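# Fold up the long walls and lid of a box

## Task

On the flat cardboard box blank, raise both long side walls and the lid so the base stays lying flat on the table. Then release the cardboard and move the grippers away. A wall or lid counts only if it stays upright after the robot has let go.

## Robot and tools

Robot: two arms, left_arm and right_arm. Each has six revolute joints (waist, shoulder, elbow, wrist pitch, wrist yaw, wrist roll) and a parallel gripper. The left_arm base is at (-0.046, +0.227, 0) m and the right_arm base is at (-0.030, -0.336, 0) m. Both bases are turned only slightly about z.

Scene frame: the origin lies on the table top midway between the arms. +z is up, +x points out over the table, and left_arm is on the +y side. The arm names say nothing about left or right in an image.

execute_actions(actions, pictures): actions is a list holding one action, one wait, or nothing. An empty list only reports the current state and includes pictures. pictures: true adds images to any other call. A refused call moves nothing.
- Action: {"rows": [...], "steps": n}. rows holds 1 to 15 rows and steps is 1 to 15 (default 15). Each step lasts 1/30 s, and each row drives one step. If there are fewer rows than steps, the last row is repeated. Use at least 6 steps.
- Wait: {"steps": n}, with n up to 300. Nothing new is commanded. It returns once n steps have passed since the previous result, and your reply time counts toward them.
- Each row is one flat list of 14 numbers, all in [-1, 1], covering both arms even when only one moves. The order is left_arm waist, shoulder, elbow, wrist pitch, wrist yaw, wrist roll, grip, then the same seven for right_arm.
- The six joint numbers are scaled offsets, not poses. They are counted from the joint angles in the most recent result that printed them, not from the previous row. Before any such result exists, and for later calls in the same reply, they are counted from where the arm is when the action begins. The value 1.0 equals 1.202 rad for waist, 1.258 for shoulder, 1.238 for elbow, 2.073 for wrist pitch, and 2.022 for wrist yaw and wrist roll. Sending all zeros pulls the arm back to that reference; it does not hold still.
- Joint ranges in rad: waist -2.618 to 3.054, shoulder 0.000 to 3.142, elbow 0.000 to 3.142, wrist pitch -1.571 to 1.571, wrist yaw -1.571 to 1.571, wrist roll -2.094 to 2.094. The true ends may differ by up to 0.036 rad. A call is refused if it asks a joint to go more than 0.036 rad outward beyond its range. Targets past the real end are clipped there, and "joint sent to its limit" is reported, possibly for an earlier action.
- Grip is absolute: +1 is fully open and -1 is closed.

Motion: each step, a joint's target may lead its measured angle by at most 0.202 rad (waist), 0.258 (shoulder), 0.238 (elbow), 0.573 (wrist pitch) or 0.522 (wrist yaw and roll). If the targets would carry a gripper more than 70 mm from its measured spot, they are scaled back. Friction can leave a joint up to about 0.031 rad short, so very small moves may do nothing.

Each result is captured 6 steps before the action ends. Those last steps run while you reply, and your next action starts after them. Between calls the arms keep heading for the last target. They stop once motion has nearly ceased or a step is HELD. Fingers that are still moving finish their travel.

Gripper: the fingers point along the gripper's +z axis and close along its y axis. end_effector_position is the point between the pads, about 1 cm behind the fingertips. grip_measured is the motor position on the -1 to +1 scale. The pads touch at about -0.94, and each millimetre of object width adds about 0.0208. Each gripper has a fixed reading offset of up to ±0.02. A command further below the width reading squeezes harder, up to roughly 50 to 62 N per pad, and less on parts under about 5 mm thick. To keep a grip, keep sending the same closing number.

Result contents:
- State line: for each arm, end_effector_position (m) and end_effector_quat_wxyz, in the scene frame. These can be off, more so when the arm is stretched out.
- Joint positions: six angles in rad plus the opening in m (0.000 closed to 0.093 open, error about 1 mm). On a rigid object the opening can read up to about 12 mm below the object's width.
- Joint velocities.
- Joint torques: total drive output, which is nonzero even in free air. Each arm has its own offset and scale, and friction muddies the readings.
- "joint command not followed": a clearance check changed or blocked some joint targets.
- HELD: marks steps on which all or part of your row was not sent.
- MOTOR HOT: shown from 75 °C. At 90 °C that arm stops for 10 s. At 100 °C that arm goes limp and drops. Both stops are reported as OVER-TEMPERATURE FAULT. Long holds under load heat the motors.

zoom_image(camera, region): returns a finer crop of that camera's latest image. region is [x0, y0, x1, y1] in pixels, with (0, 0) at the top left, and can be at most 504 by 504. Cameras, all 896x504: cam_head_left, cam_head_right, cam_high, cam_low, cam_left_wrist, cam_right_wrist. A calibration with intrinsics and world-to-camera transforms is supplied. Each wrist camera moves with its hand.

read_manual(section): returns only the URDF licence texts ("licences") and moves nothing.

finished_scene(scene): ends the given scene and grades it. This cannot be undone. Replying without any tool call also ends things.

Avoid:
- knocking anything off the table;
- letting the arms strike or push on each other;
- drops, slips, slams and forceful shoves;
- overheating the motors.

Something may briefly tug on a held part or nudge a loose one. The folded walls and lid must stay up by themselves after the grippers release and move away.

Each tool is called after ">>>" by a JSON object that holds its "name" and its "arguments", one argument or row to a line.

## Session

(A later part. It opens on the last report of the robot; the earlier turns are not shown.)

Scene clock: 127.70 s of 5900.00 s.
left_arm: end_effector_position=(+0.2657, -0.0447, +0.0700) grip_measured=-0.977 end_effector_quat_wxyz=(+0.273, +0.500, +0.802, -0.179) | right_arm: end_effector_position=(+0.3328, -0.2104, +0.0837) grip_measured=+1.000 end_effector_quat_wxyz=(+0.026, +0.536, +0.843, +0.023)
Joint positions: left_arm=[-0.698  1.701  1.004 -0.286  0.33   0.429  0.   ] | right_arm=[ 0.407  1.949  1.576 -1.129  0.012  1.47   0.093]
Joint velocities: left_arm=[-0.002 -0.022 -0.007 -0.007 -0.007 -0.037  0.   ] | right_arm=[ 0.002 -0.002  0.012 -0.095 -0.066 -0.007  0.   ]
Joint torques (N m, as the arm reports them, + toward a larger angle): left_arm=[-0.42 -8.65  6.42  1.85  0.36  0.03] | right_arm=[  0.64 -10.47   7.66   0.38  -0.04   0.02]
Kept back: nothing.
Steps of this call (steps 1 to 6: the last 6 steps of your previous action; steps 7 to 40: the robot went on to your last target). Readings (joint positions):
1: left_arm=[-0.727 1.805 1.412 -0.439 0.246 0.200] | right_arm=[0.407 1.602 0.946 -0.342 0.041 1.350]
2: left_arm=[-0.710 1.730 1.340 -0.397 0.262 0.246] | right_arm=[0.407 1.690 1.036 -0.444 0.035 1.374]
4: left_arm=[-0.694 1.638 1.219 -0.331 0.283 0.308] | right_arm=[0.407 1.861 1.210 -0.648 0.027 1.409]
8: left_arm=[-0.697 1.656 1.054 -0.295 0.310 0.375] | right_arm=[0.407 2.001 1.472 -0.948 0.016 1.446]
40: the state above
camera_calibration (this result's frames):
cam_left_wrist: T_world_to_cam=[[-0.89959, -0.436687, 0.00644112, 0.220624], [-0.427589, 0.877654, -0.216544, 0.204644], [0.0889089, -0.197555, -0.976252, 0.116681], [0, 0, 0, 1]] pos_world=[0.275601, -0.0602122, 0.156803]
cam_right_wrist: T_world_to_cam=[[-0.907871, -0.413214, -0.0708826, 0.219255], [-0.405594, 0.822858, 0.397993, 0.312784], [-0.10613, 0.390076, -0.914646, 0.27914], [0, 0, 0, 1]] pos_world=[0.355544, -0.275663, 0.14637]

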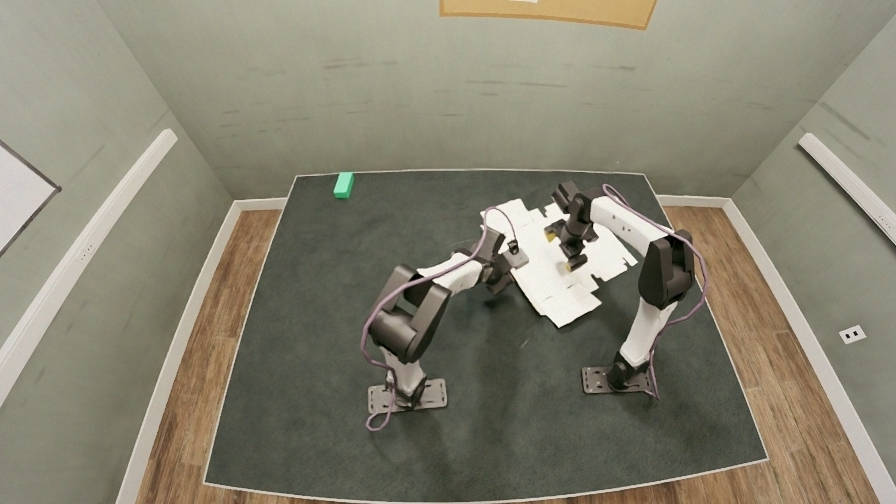

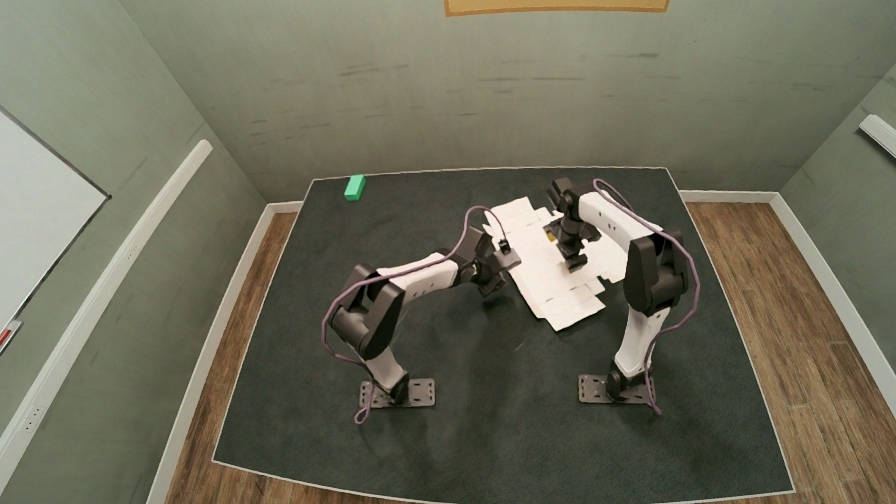

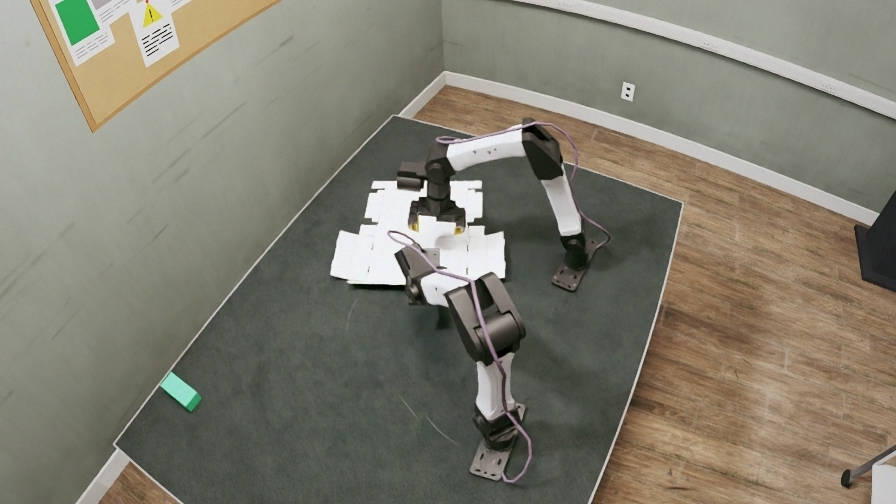

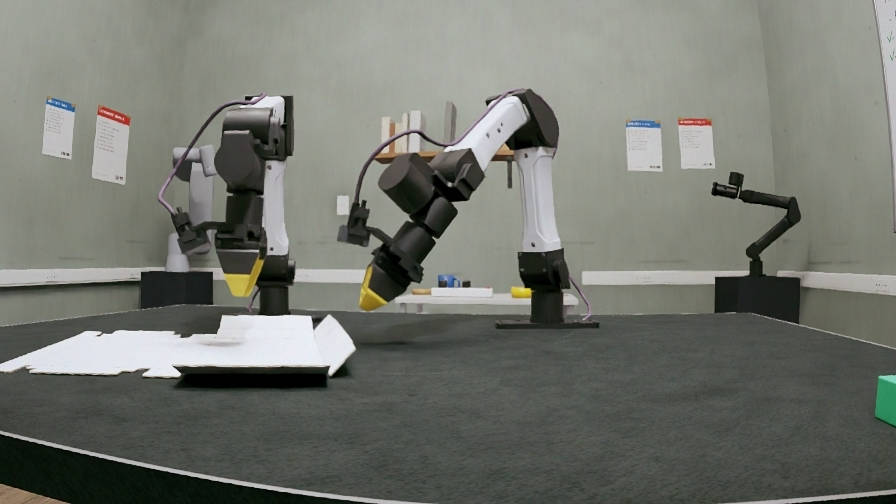

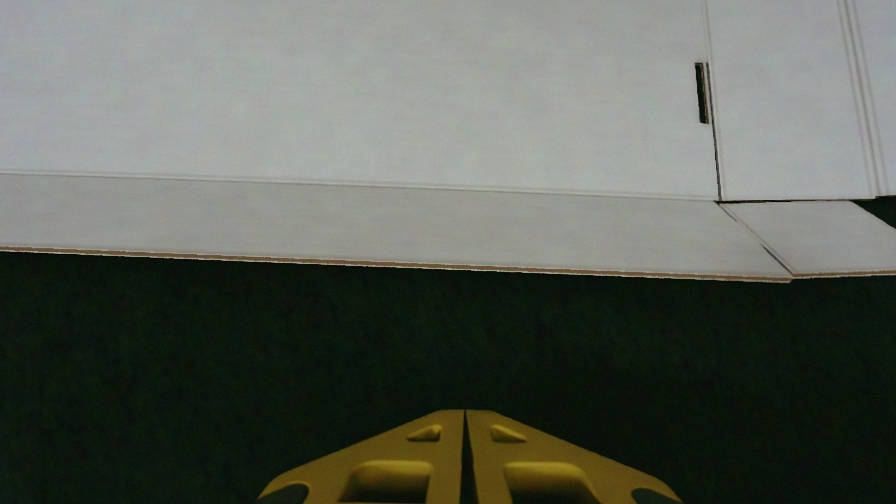

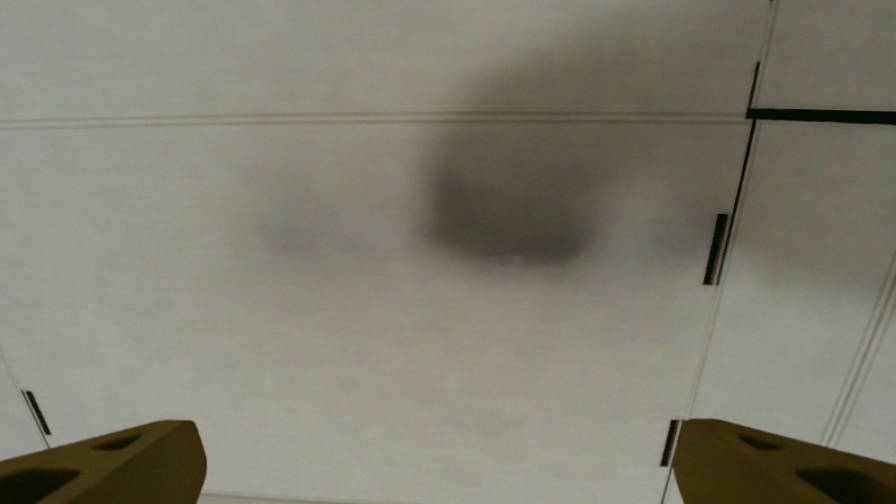

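>>> {"name": "execute_actions", "arguments": {
  "actions": [
    {"rows": [[0,0.025,-0.028,0.037,0,0,-1, 0,0.04,-0.02,0.024,0,0,1],[0,0.025,-0.028,0.037,0,0,-1, 0,0.04,-0.02,0.024,0,0,1],[0,0.05,-0.055,0.075,0,0,-1, 0,0.08,-0.04,0.048,0,0,1],[0,0.05,-0.055,0.075,0,0,-1, 0,0.08,-0.04,0.048,0,0,1],[0,0.076,-0.083,0.112,0,0,-1, 0,0.12,-0.055,0.072,0,0,1],[0,0.076,-0.083,0.112,0,0,-1, 0,0.12,-0.055,0.072,0,0,1],[0,0.076,-0.083,0.112,0,0,-1, 0,0.15,-0.075,0.072,0,0,1]], "steps": 15}
  ]
}}

>>> {"name": "execute_actions", "arguments": {
  "actions": [
    {"steps": 15}
  ],
  "pictures": true
}}

Scene clock: 130.63 s of 5900.00 s.
left_arm: end_effector_position=(+0.2643, -0.0438, +0.0287) grip_measured=-0.977 end_effector_quat_wxyz=(+0.269, +0.500, +0.804, -0.179) | right_arm: end_effector_position=(+0.3326, -0.2105, +0.0085) grip_measured=+1.000 end_effector_quat_wxyz=(-0.007, +0.537, +0.843, -0.019)
Joint positions: left_arm=[-0.698  1.784  0.919 -0.126  0.33   0.429  0.   ] | right_arm=[ 0.407  2.116  1.517 -1.011  0.012  1.472  0.093]
Joint velocities: left_arm=[ 0.017  0.247 -0.193  0.051  0.037 -0.095  0.   ] | right_arm=[ 0.007  0.139 -0.012 -0.066 -0.066  0.051  0.   ]
Joint torques (N m, as the arm reports them, + toward a larger angle): left_arm=[ 0.14 -8.33  5.49  2.15  0.24 -0.03] | right_arm=[  0.42 -11.41   3.49   0.3    0.1   -0.12]
Steps of this call (steps 1 to 15: the robot went on to your last target; steps 16 to 79: nothing new was sent; steps 80 to 88: the first 9 steps of this action). Readings (joint positions):
80: left_arm=[-0.698 1.701 1.001 -0.278 0.330 0.429] | right_arm=[0.407 1.952 1.576 -1.127 0.012 1.470]
81: left_arm=[-0.698 1.703 0.998 -0.266 0.330 0.429] | right_arm=[0.407 1.959 1.576 -1.119 0.012 1.470]
83: left_arm=[-0.698 1.716 0.979 -0.219 0.330 0.429] | right_arm=[0.407 1.988 1.570 -1.091 0.012 1.470]
87: left_arm=[-0.698 1.774 0.927 -0.132 0.330 0.429] | right_arm=[0.407 2.094 1.529 -1.020 0.012 1.470]
88: the state above

Scene clock: 131.13 s of 5900.00 s.
left_arm: end_effector_position=(+0.2693, -0.0471, +0.0293) grip_measured=-0.977 end_effector_quat_wxyz=(+0.284, +0.500, +0.798, -0.179) | right_arm: end_effector_position=(+0.3367, -0.2090, +0.0098) grip_measured=+1.000 end_effector_quat_wxyz=(-0.001, +0.537, +0.844, -0.011)
Joint positions: left_arm=[-0.698  1.792  0.911 -0.077  0.33   0.429  0.   ] | right_arm=[ 0.407  2.113  1.519 -0.996  0.012  1.471  0.093]
Joint velocities: left_arm=[-0.007  0.002 -0.007  0.051  0.007  0.051  0.   ] | right_arm=[-0.002 -0.002  0.007  0.037 -0.007 -0.007  0.   ]
Joint torques (N m, as the arm reports them, + toward a larger angle): left_arm=[ 0.16 -7.88  5.07  1.88  0.24 -0.03] | right_arm=[ 0.42 -9.59  3.25  0.45  0.08 -0.09]
Kept back: nothing.
Steps of this call (steps 1 to 6: the last 6 steps of your previous action; steps 7 to 15: the robot went on to your last target). Readings (joint positions):
1: left_arm=[-0.698 1.790 0.914 -0.122 0.330 0.429] | right_arm=[0.407 2.105 1.519 -1.007 0.012 1.471]
2: left_arm=[-0.698 1.792 0.912 -0.118 0.330 0.429] | right_arm=[0.407 2.103 1.519 -1.003 0.012 1.471]
4: left_arm=[-0.698 1.792 0.911 -0.106 0.330 0.429] | right_arm=[0.407 2.113 1.519 -0.998 0.012 1.471]
8: left_arm=[-0.698 1.792 0.911 -0.086 0.330 0.429] | right_arm=[0.407 2.113 1.519 -0.996 0.012 1.471]
15: the state above
camera_calibration (this result's frames):
cam_left_wrist: T_world_to_cam=[[-0.899723, -0.436418, -0.00622441, 0.223514], [-0.422663, 0.874746, -0.237013, 0.198616], [0.108882, -0.210615, -0.971486, 0.0700114], [0, 0, 0, 1]] pos_world=[0.277426, -0.0614478, 0.116481]
cam_right_wrist: T_world_to_cam=[[-0.910435, -0.41331, 0.0168205, 0.218058], [-0.371515, 0.834898, 0.406105, 0.333582], [-0.181891, 0.363483, -0.913672, 0.231426], [0, 0, 0, 1]] pos_world=[0.364552, -0.272501, 0.0723106]

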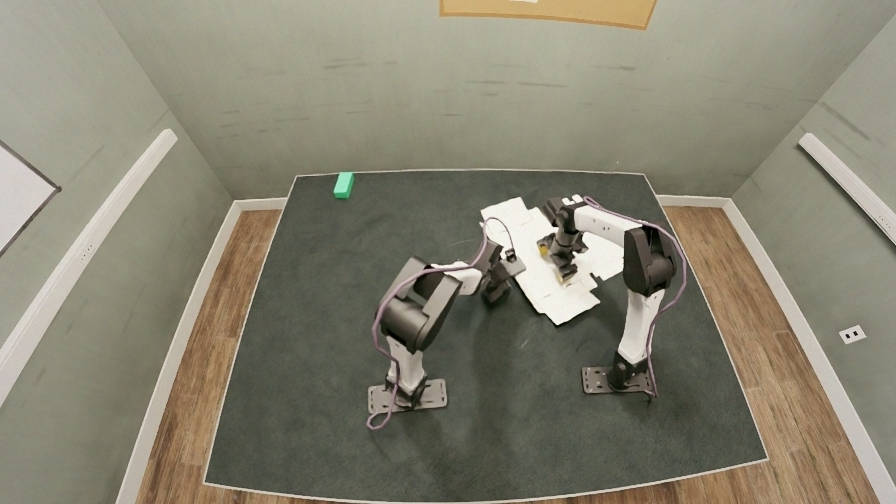

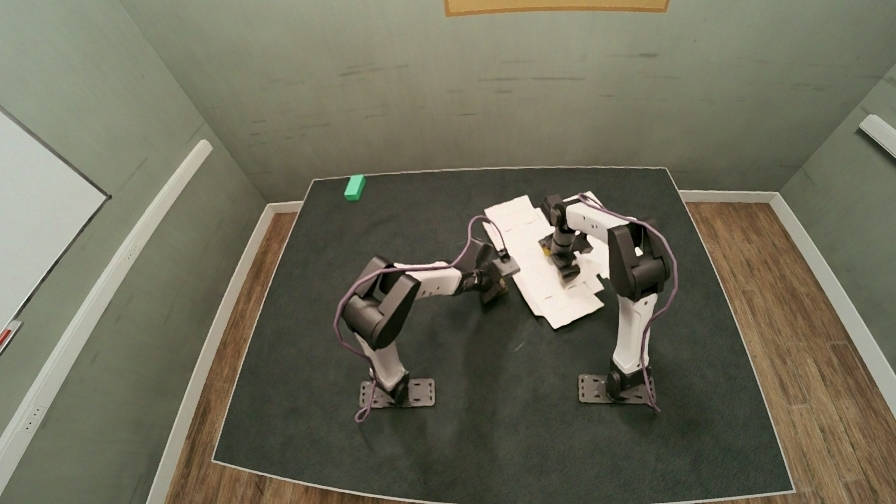

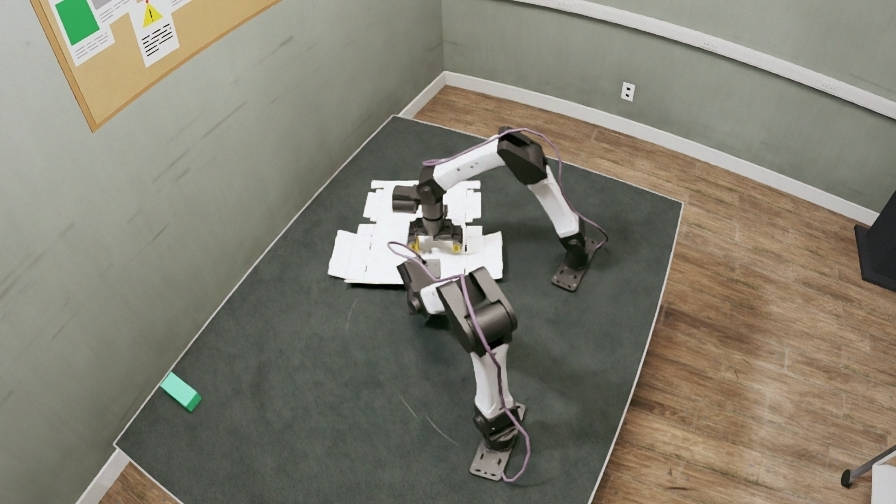

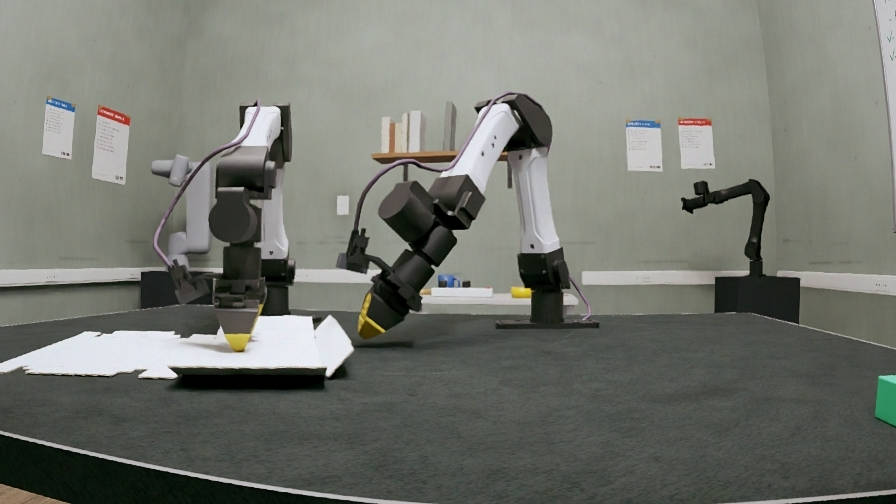

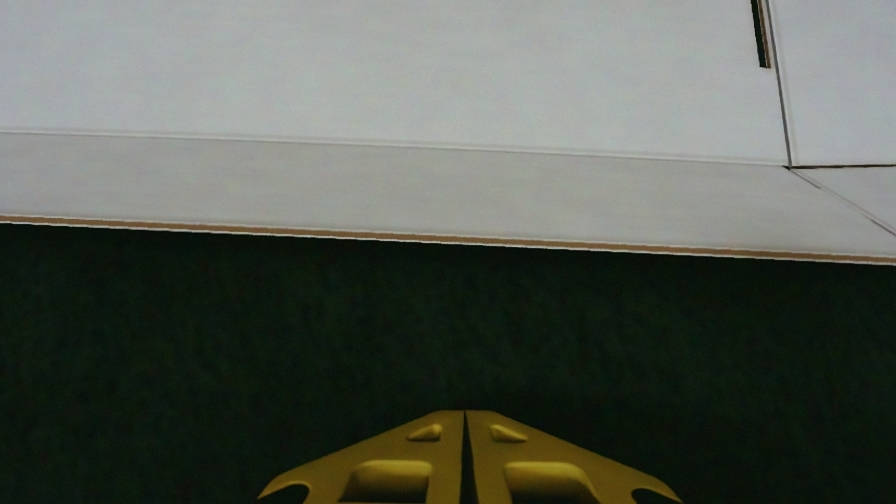

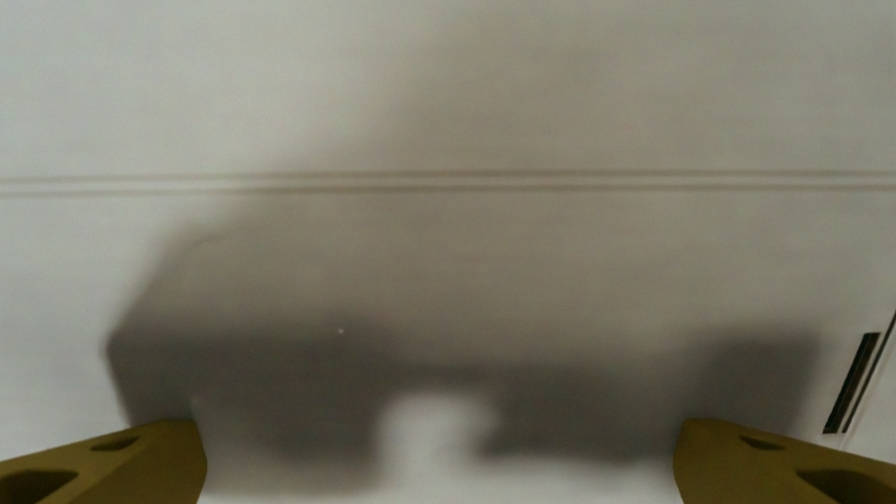

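>>> {"name": "execute_actions", "arguments": {
  "actions": [
    {"rows": [[-0.008,0.014,0.017,0,-0.002,0,-1, 0,0.06,-0.05,0,0,0,1],[-0.016,0.028,0.035,0,-0.004,0,-1, 0,0.06,-0.05,0,0,0,1],[-0.023,0.042,0.052,0,-0.006,0,-1, 0,0.06,-0.05,0,0,0,1],[-0.031,0.056,0.069,0,-0.008,0,-1, 0,0.06,-0.05,0,0,0,1],[-0.039,0.07,0.086,0,-0.01,0,-1, 0,0.06,-0.05,0,0,0,1],[-0.047,0.083,0.104,0,-0.012,0,-1, 0,0.06,-0.05,0,0,0,1],[-0.054,0.097,0.121,0,-0.014,0,-1, 0,0.06,-0.05,0,0,0,1],[-0.062,0.111,0.138,-0.002,-0.015,0,-1, 0,0.06,-0.05,0,0,0,1]], "steps": 14}
  ]
}}

>>> {"name": "execute_actions", "arguments": {
  "actions": [
    {"steps": 15}
  ],
  "pictures": true
}}

Scene clock: 131.80 s of 5900.00 s.
left_arm: end_effector_position=(+0.2814, -0.0798, +0.0300) grip_measured=-0.977 end_effector_quat_wxyz=(+0.291, +0.519, +0.783, -0.182) | right_arm: end_effector_position=(+0.3359, -0.2093, +0.0086) grip_measured=+1.000 end_effector_quat_wxyz=(-0.002, +0.537, +0.844, -0.013)
Joint positions: left_arm=[-0.748  1.885  1.027 -0.079  0.318  0.429  0.   ] | right_arm=[ 0.407  2.115  1.517 -0.995  0.012  1.471  0.093]
Joint velocities: left_arm=[-0.3    0.505  0.603 -0.007 -0.095 -0.037  0.   ] | right_arm=[-0.012 -0.012  0.002  0.051 -0.022  0.051  0.   ]
Joint torques (N m, as the arm reports them, + toward a larger angle): left_arm=[-0.51 -7.7   7.48  1.65  0.13 -0.05] | right_arm=[ 0.41 -5.47  1.33  0.28  0.09 -0.09]
Steps of this call (steps 1 to 12: the robot went on to your last target; steps 13 to 20: the first 8 steps of this action). Readings (joint positions):
13: left_arm=[-0.698 1.792 0.911 -0.075 0.330 0.429] | right_arm=[0.407 2.115 1.517 -0.996 0.012 1.471]
14: left_arm=[-0.699 1.795 0.915 -0.077 0.329 0.429] | right_arm=[0.407 2.115 1.517 -0.995 0.012 1.471]
16: left_arm=[-0.709 1.815 0.940 -0.078 0.327 0.429] | right_arm=[0.407 2.115 1.517 -0.995 0.012 1.471]
20: the state above

Scene clock: 132.30 s of 5900.00 s.
left_arm: end_effector_position=(+0.2828, -0.0896, +0.0276) grip_measured=-0.977 end_effector_quat_wxyz=(+0.290, +0.525, +0.780, -0.180) | right_arm: end_effector_position=(+0.3359, -0.2093, +0.0086) grip_measured=+1.000 end_effector_quat_wxyz=(-0.002, +0.537, +0.844, -0.013)
Joint positions: left_arm=[-0.767  1.914  1.058 -0.081  0.309  0.429  0.   ] | right_arm=[ 0.407  2.115  1.517 -0.995  0.012  1.471  0.093]
Joint velocities: left_arm=[-0.007  0.007 -0.002  0.007 -0.007 -0.022  0.   ] | right_arm=[ 0.002 -0.002 -0.012  0.007  0.022 -0.051  0.   ]
Joint torques (N m, as the arm reports them, + toward a larger angle): left_arm=[-0.37 -8.18  7.8   1.72  0.12 -0.04] | right_arm=[ 0.44 -5.43  1.32  0.26  0.08 -0.07]
Kept back: nothing.
Steps of this call (steps 1 to 6: the last 6 steps of your previous action; steps 7 to 15: the robot went on to your last target). Readings (joint positions):
1: left_arm=[-0.757 1.900 1.044 -0.079 0.316 0.429] | right_arm=[0.407 2.115 1.517 -0.995 0.012 1.471]
2: left_arm=[-0.763 1.909 1.055 -0.079 0.314 0.429] | right_arm=[0.407 2.115 1.517 -0.995 0.012 1.471]
4: left_arm=[-0.767 1.914 1.058 -0.079 0.311 0.429] | right_arm=[0.407 2.115 1.517 -0.995 0.012 1.471]
8: left_arm=[-0.767 1.914 1.058 -0.081 0.309 0.429] | right_arm=[0.407 2.115 1.517 -0.995 0.012 1.471]
15: the state above
camera_calibration (this result's frames):
cam_left_wrist: T_world_to_cam=[[-0.922705, -0.38423, -0.0313553, 0.228985], [-0.365331, 0.897485, -0.247093, 0.22716], [0.123081, -0.216539, -0.968484, 0.0533055], [0, 0, 0, 1]] pos_world=[0.287713, -0.104347, 0.114935]
cam_right_wrist: T_world_to_cam=[[-0.910375, -0.413289, 0.0202399, 0.217267], [-0.3702, 0.835361, 0.406356, 0.333679], [-0.18485, 0.362443, -0.913491, 0.231034], [0, 0, 0, 1]] pos_world=[0.364028, -0.272685, 0.0710573]

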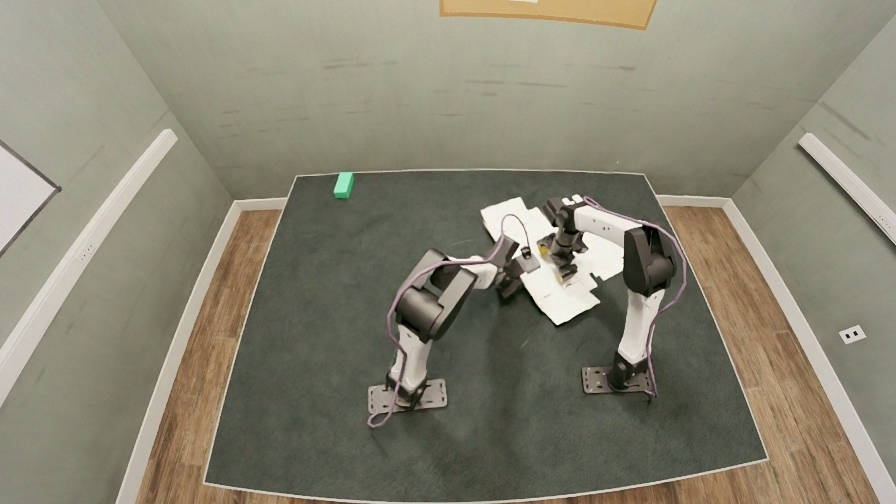

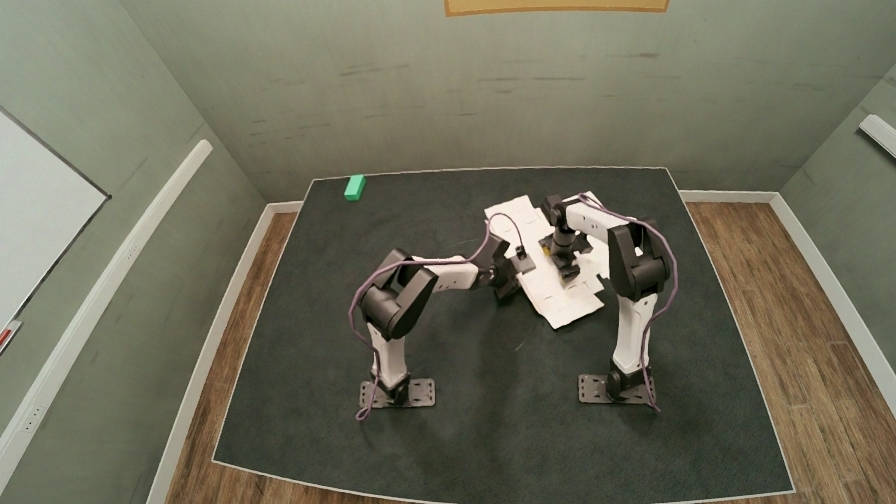

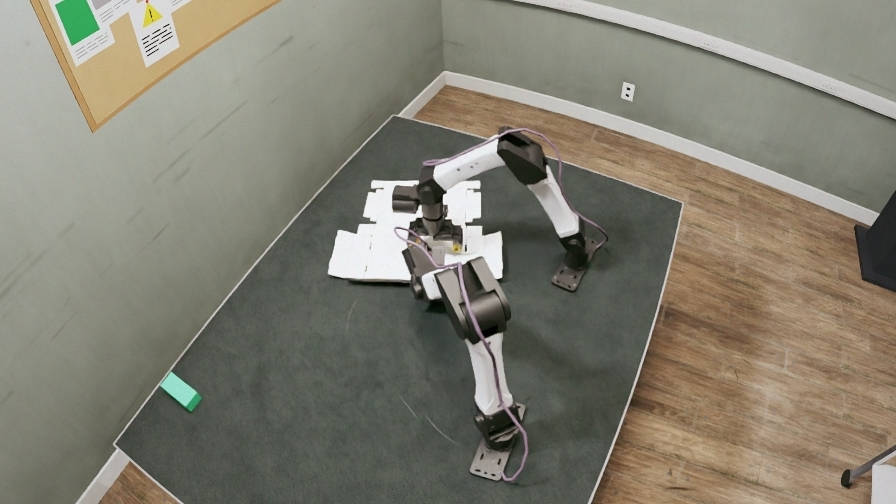

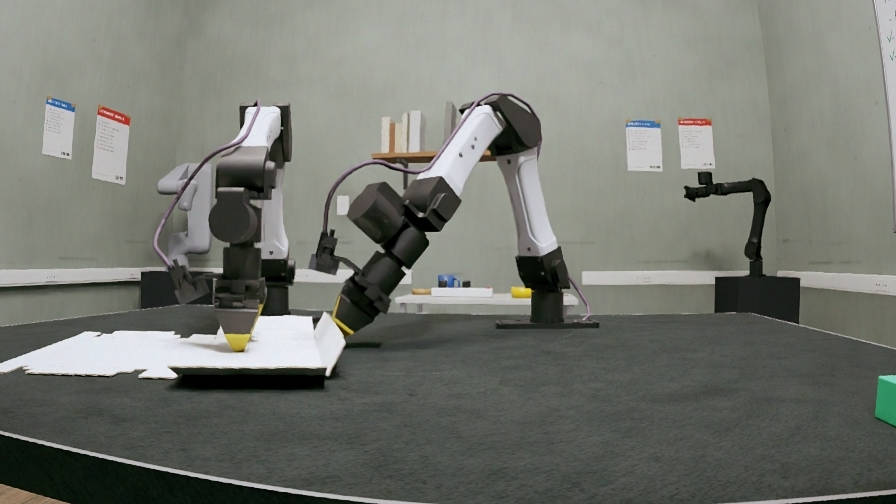

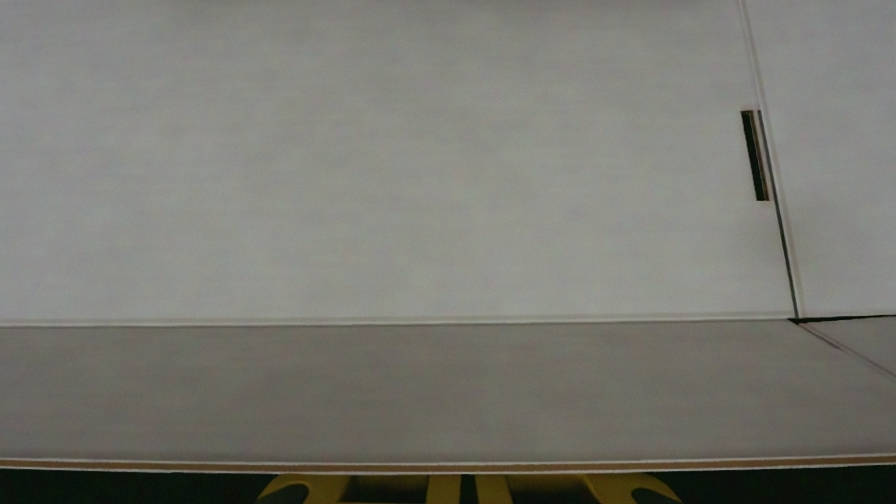

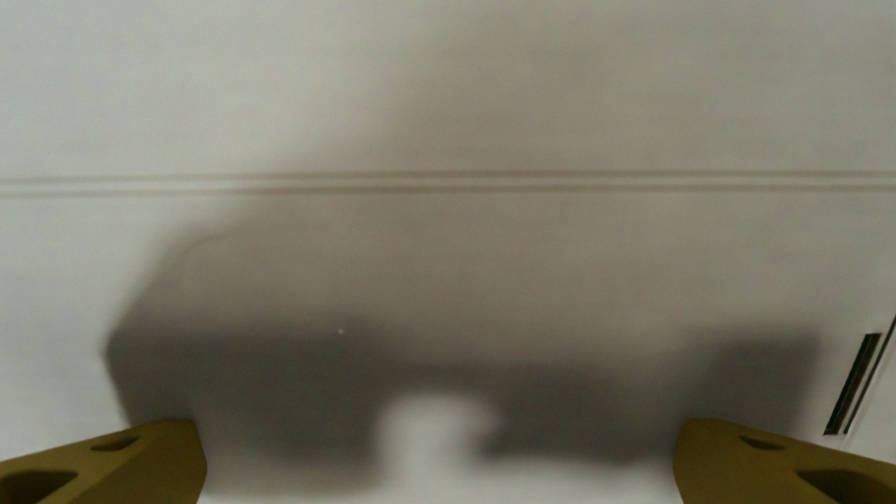

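>>> {"name": "execute_actions", "arguments": {
  "actions": [
    {"rows": [[-0.005,0.008,0.015,-0.004,-0.002,0,-1, 0,0.06,-0.05,0,0,0,1],[-0.01,0.016,0.03,-0.009,-0.004,0,-1, 0,0.06,-0.05,0,0,0,1],[-0.015,0.024,0.047,-0.013,-0.005,0,-1, 0,0.06,-0.05,0,0,0,1],[-0.02,0.03,0.063,-0.018,-0.007,0,-1, 0,0.06,-0.05,0,0,0,1],[-0.025,0.036,0.08,-0.022,-0.009,0,-1, 0,0.06,-0.05,0,0,0,1],[-0.03,0.042,0.095,-0.027,-0.011,0,-1, 0,0.06,-0.05,0,0,0,1],[-0.034,0.047,0.11,-0.031,-0.012,0,-1, 0,0.06,-0.05,0,0,0,1],[-0.038,0.05,0.125,-0.035,-0.013,0,-1, 0,0.06,-0.05,0,0,0,1]], "steps": 14}
  ]
}}

>>> {"name": "execute_actions", "arguments": {
  "actions": [
    {"steps": 15}
  ],
  "pictures": true
}}

Scene clock: 133.13 s of 5900.00 s.
left_arm: end_effector_position=(+0.2892, -0.1050, +0.0344) grip_measured=-0.977 end_effector_quat_wxyz=(+0.285, +0.533, +0.777, -0.175) | right_arm: end_effector_position=(+0.3365, -0.2099, +0.0086) grip_measured=+1.000 end_effector_quat_wxyz=(-0.000, +0.537, +0.844, -0.013)
Joint positions: left_arm=[-0.791  1.95   1.151 -0.147  0.293  0.429  0.   ] | right_arm=[ 0.406  2.115  1.517 -0.994  0.016  1.471  0.093]
Joint velocities: left_arm=[-0.139  0.173  0.452 -0.505 -0.183 -0.081  0.   ] | right_arm=[-0.027 -0.007 -0.007 -0.037  0.11  -0.022  0.   ]
Joint torques (N m, as the arm reports them, + toward a larger angle): left_arm=[-1.15 -8.73  8.69  2.43  0.25 -0.05] | right_arm=[ 0.55 -5.28  1.16  0.19 -0.13 -0.07]
Steps of this call (steps 1 to 15: the robot went on to your last target; steps 16 to 17: nothing new was sent; steps 18 to 25: the first 8 steps of this action). Readings (joint positions):
18: left_arm=[-0.767 1.914 1.058 -0.081 0.309 0.429] | right_arm=[0.407 2.115 1.517 -0.995 0.012 1.471]
19: left_arm=[-0.767 1.914 1.060 -0.085 0.309 0.429] | right_arm=[0.407 2.115 1.517 -0.995 0.012 1.471]
21: left_arm=[-0.770 1.922 1.079 -0.102 0.307 0.429] | right_arm=[0.407 2.115 1.517 -0.995 0.012 1.471]
25: the state above

Scene clock: 133.63 s of 5900.00 s.
left_arm: end_effector_position=(+0.2874, -0.1067, +0.0332) grip_measured=-0.977 end_effector_quat_wxyz=(+0.273, +0.536, +0.781, -0.170) | right_arm: end_effector_position=(+0.3384, -0.2120, +0.0086) grip_measured=+1.000 end_effector_quat_wxyz=(+0.005, +0.538, +0.843, -0.015)
Joint positions: left_arm=[-0.8    1.96   1.179 -0.19   0.281  0.429  0.   ] | right_arm=[ 0.404  2.115  1.517 -0.989  0.027  1.471  0.093]
Joint velocities: left_arm=[-0.017 -0.007 -0.002  0.007 -0.11  -0.051  0.   ] | right_arm=[-0.002  0.007 -0.012 -0.081  0.022  0.007  0.   ]
Joint torques (N m, as the arm reports them, + toward a larger angle): left_arm=[-1.04 -8.81  8.73  2.07  0.25 -0.03] | right_arm=[ 0.62 -5.3   1.19  0.23 -0.06 -0.08]
Kept back: nothing.
Steps of this call (steps 1 to 6: the last 6 steps of your previous action; steps 7 to 15: the robot went on to your last target). Readings (joint positions):
1: left_arm=[-0.794 1.955 1.164 -0.159 0.289 0.429] | right_arm=[0.406 2.115 1.517 -0.992 0.020 1.471]
2: left_arm=[-0.797 1.958 1.171 -0.169 0.286 0.429] | right_arm=[0.405 2.115 1.517 -0.990 0.023 1.471]
4: left_arm=[-0.800 1.960 1.176 -0.182 0.282 0.429] | right_arm=[0.404 2.115 1.517 -0.989 0.026 1.471]
8: left_arm=[-0.800 1.960 1.179 -0.189 0.281 0.429] | right_arm=[0.404 2.115 1.517 -0.989 0.027 1.471]
15: the state above
camera_calibration (this result's frames):
cam_left_wrist: T_world_to_cam=[[-0.929321, -0.367675, -0.0343103, 0.230544], [-0.353349, 0.912391, -0.20661, 0.242385], [0.10727, -0.179883, -0.977822, 0.063199], [0, 0, 0, 1]] pos_world=[0.293117, -0.125016, 0.119786]
cam_right_wrist: T_world_to_cam=[[-0.911546, -0.410909, 0.0154048, 0.219369], [-0.372361, 0.840767, 0.393012, 0.338881], [-0.174444, 0.352513, -0.919404, 0.226929], [0, 0, 0, 1]] pos_world=[0.365737, -0.274775, 0.072076]

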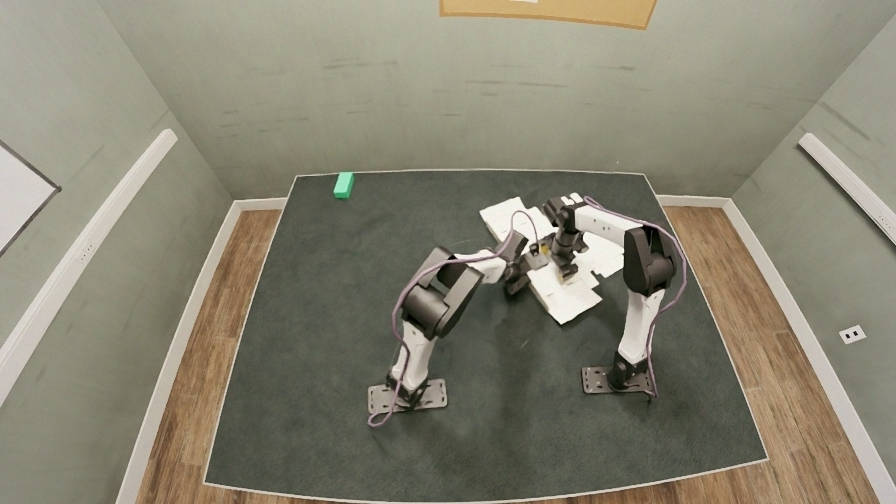

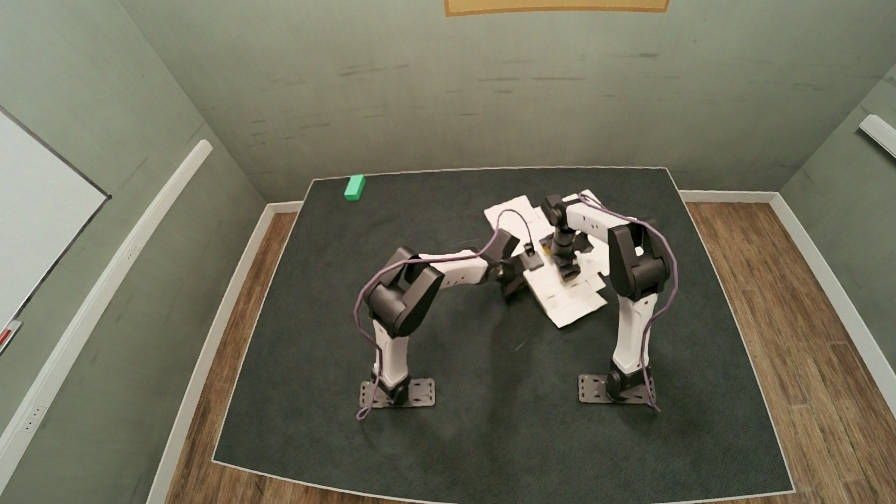

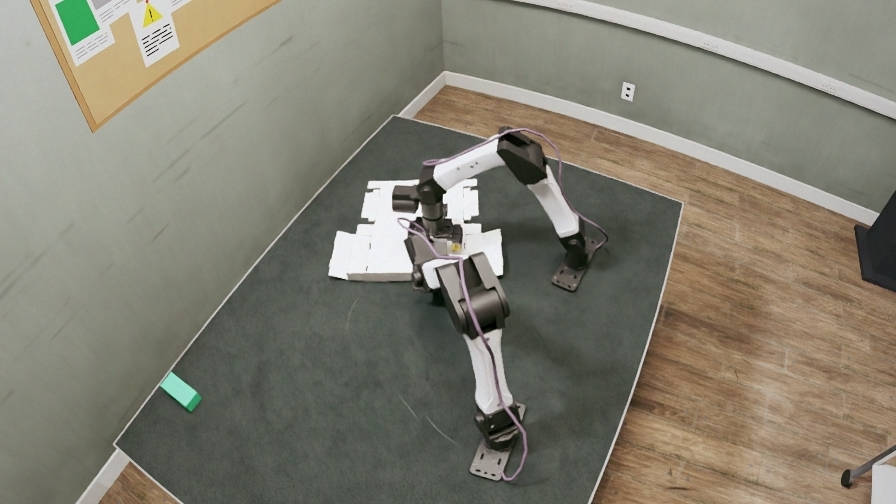

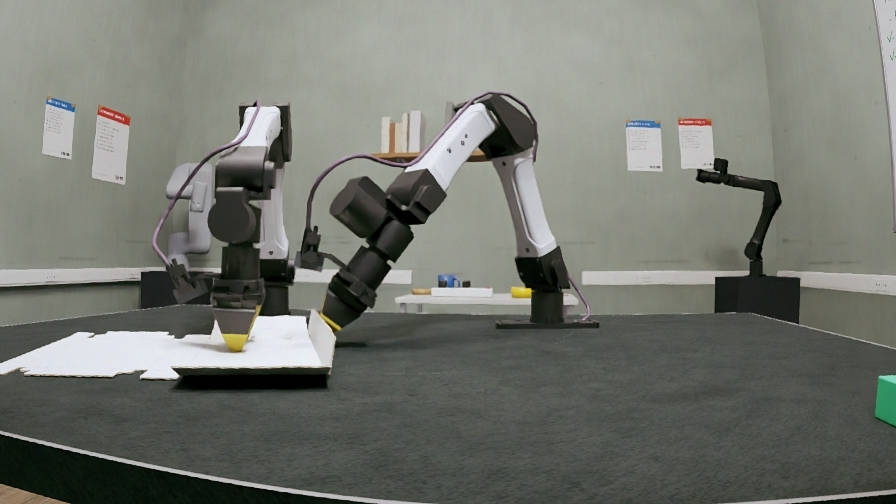

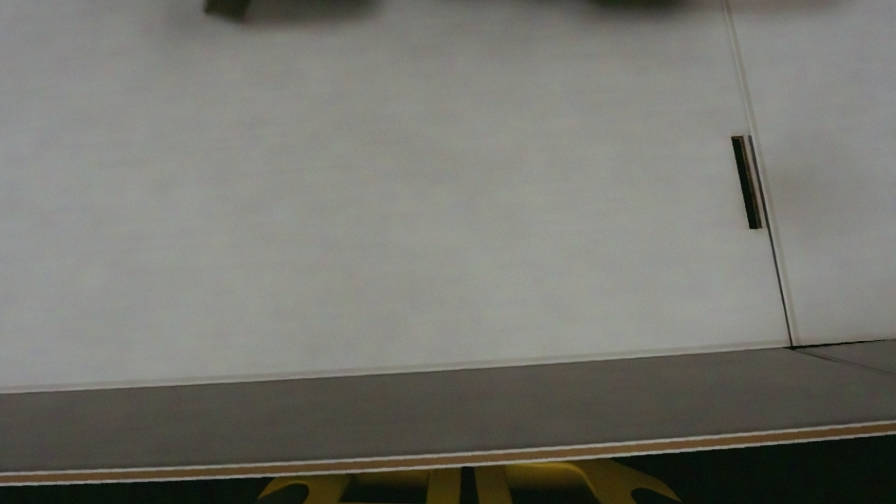

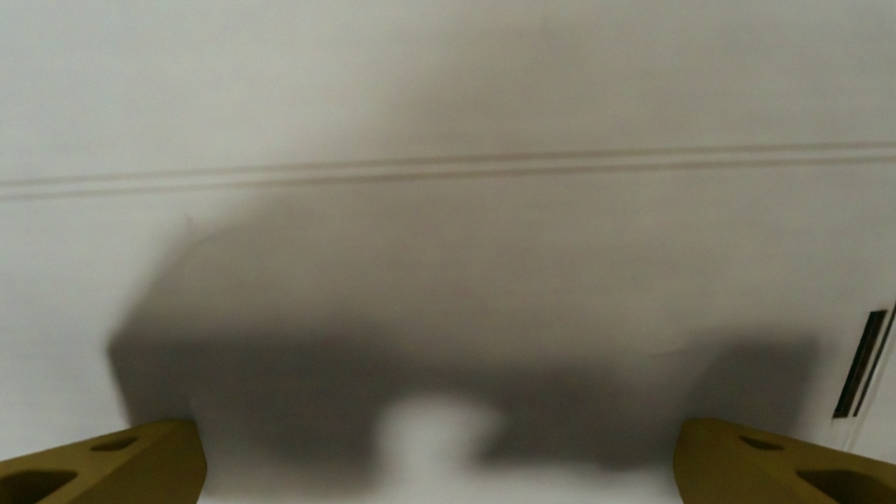

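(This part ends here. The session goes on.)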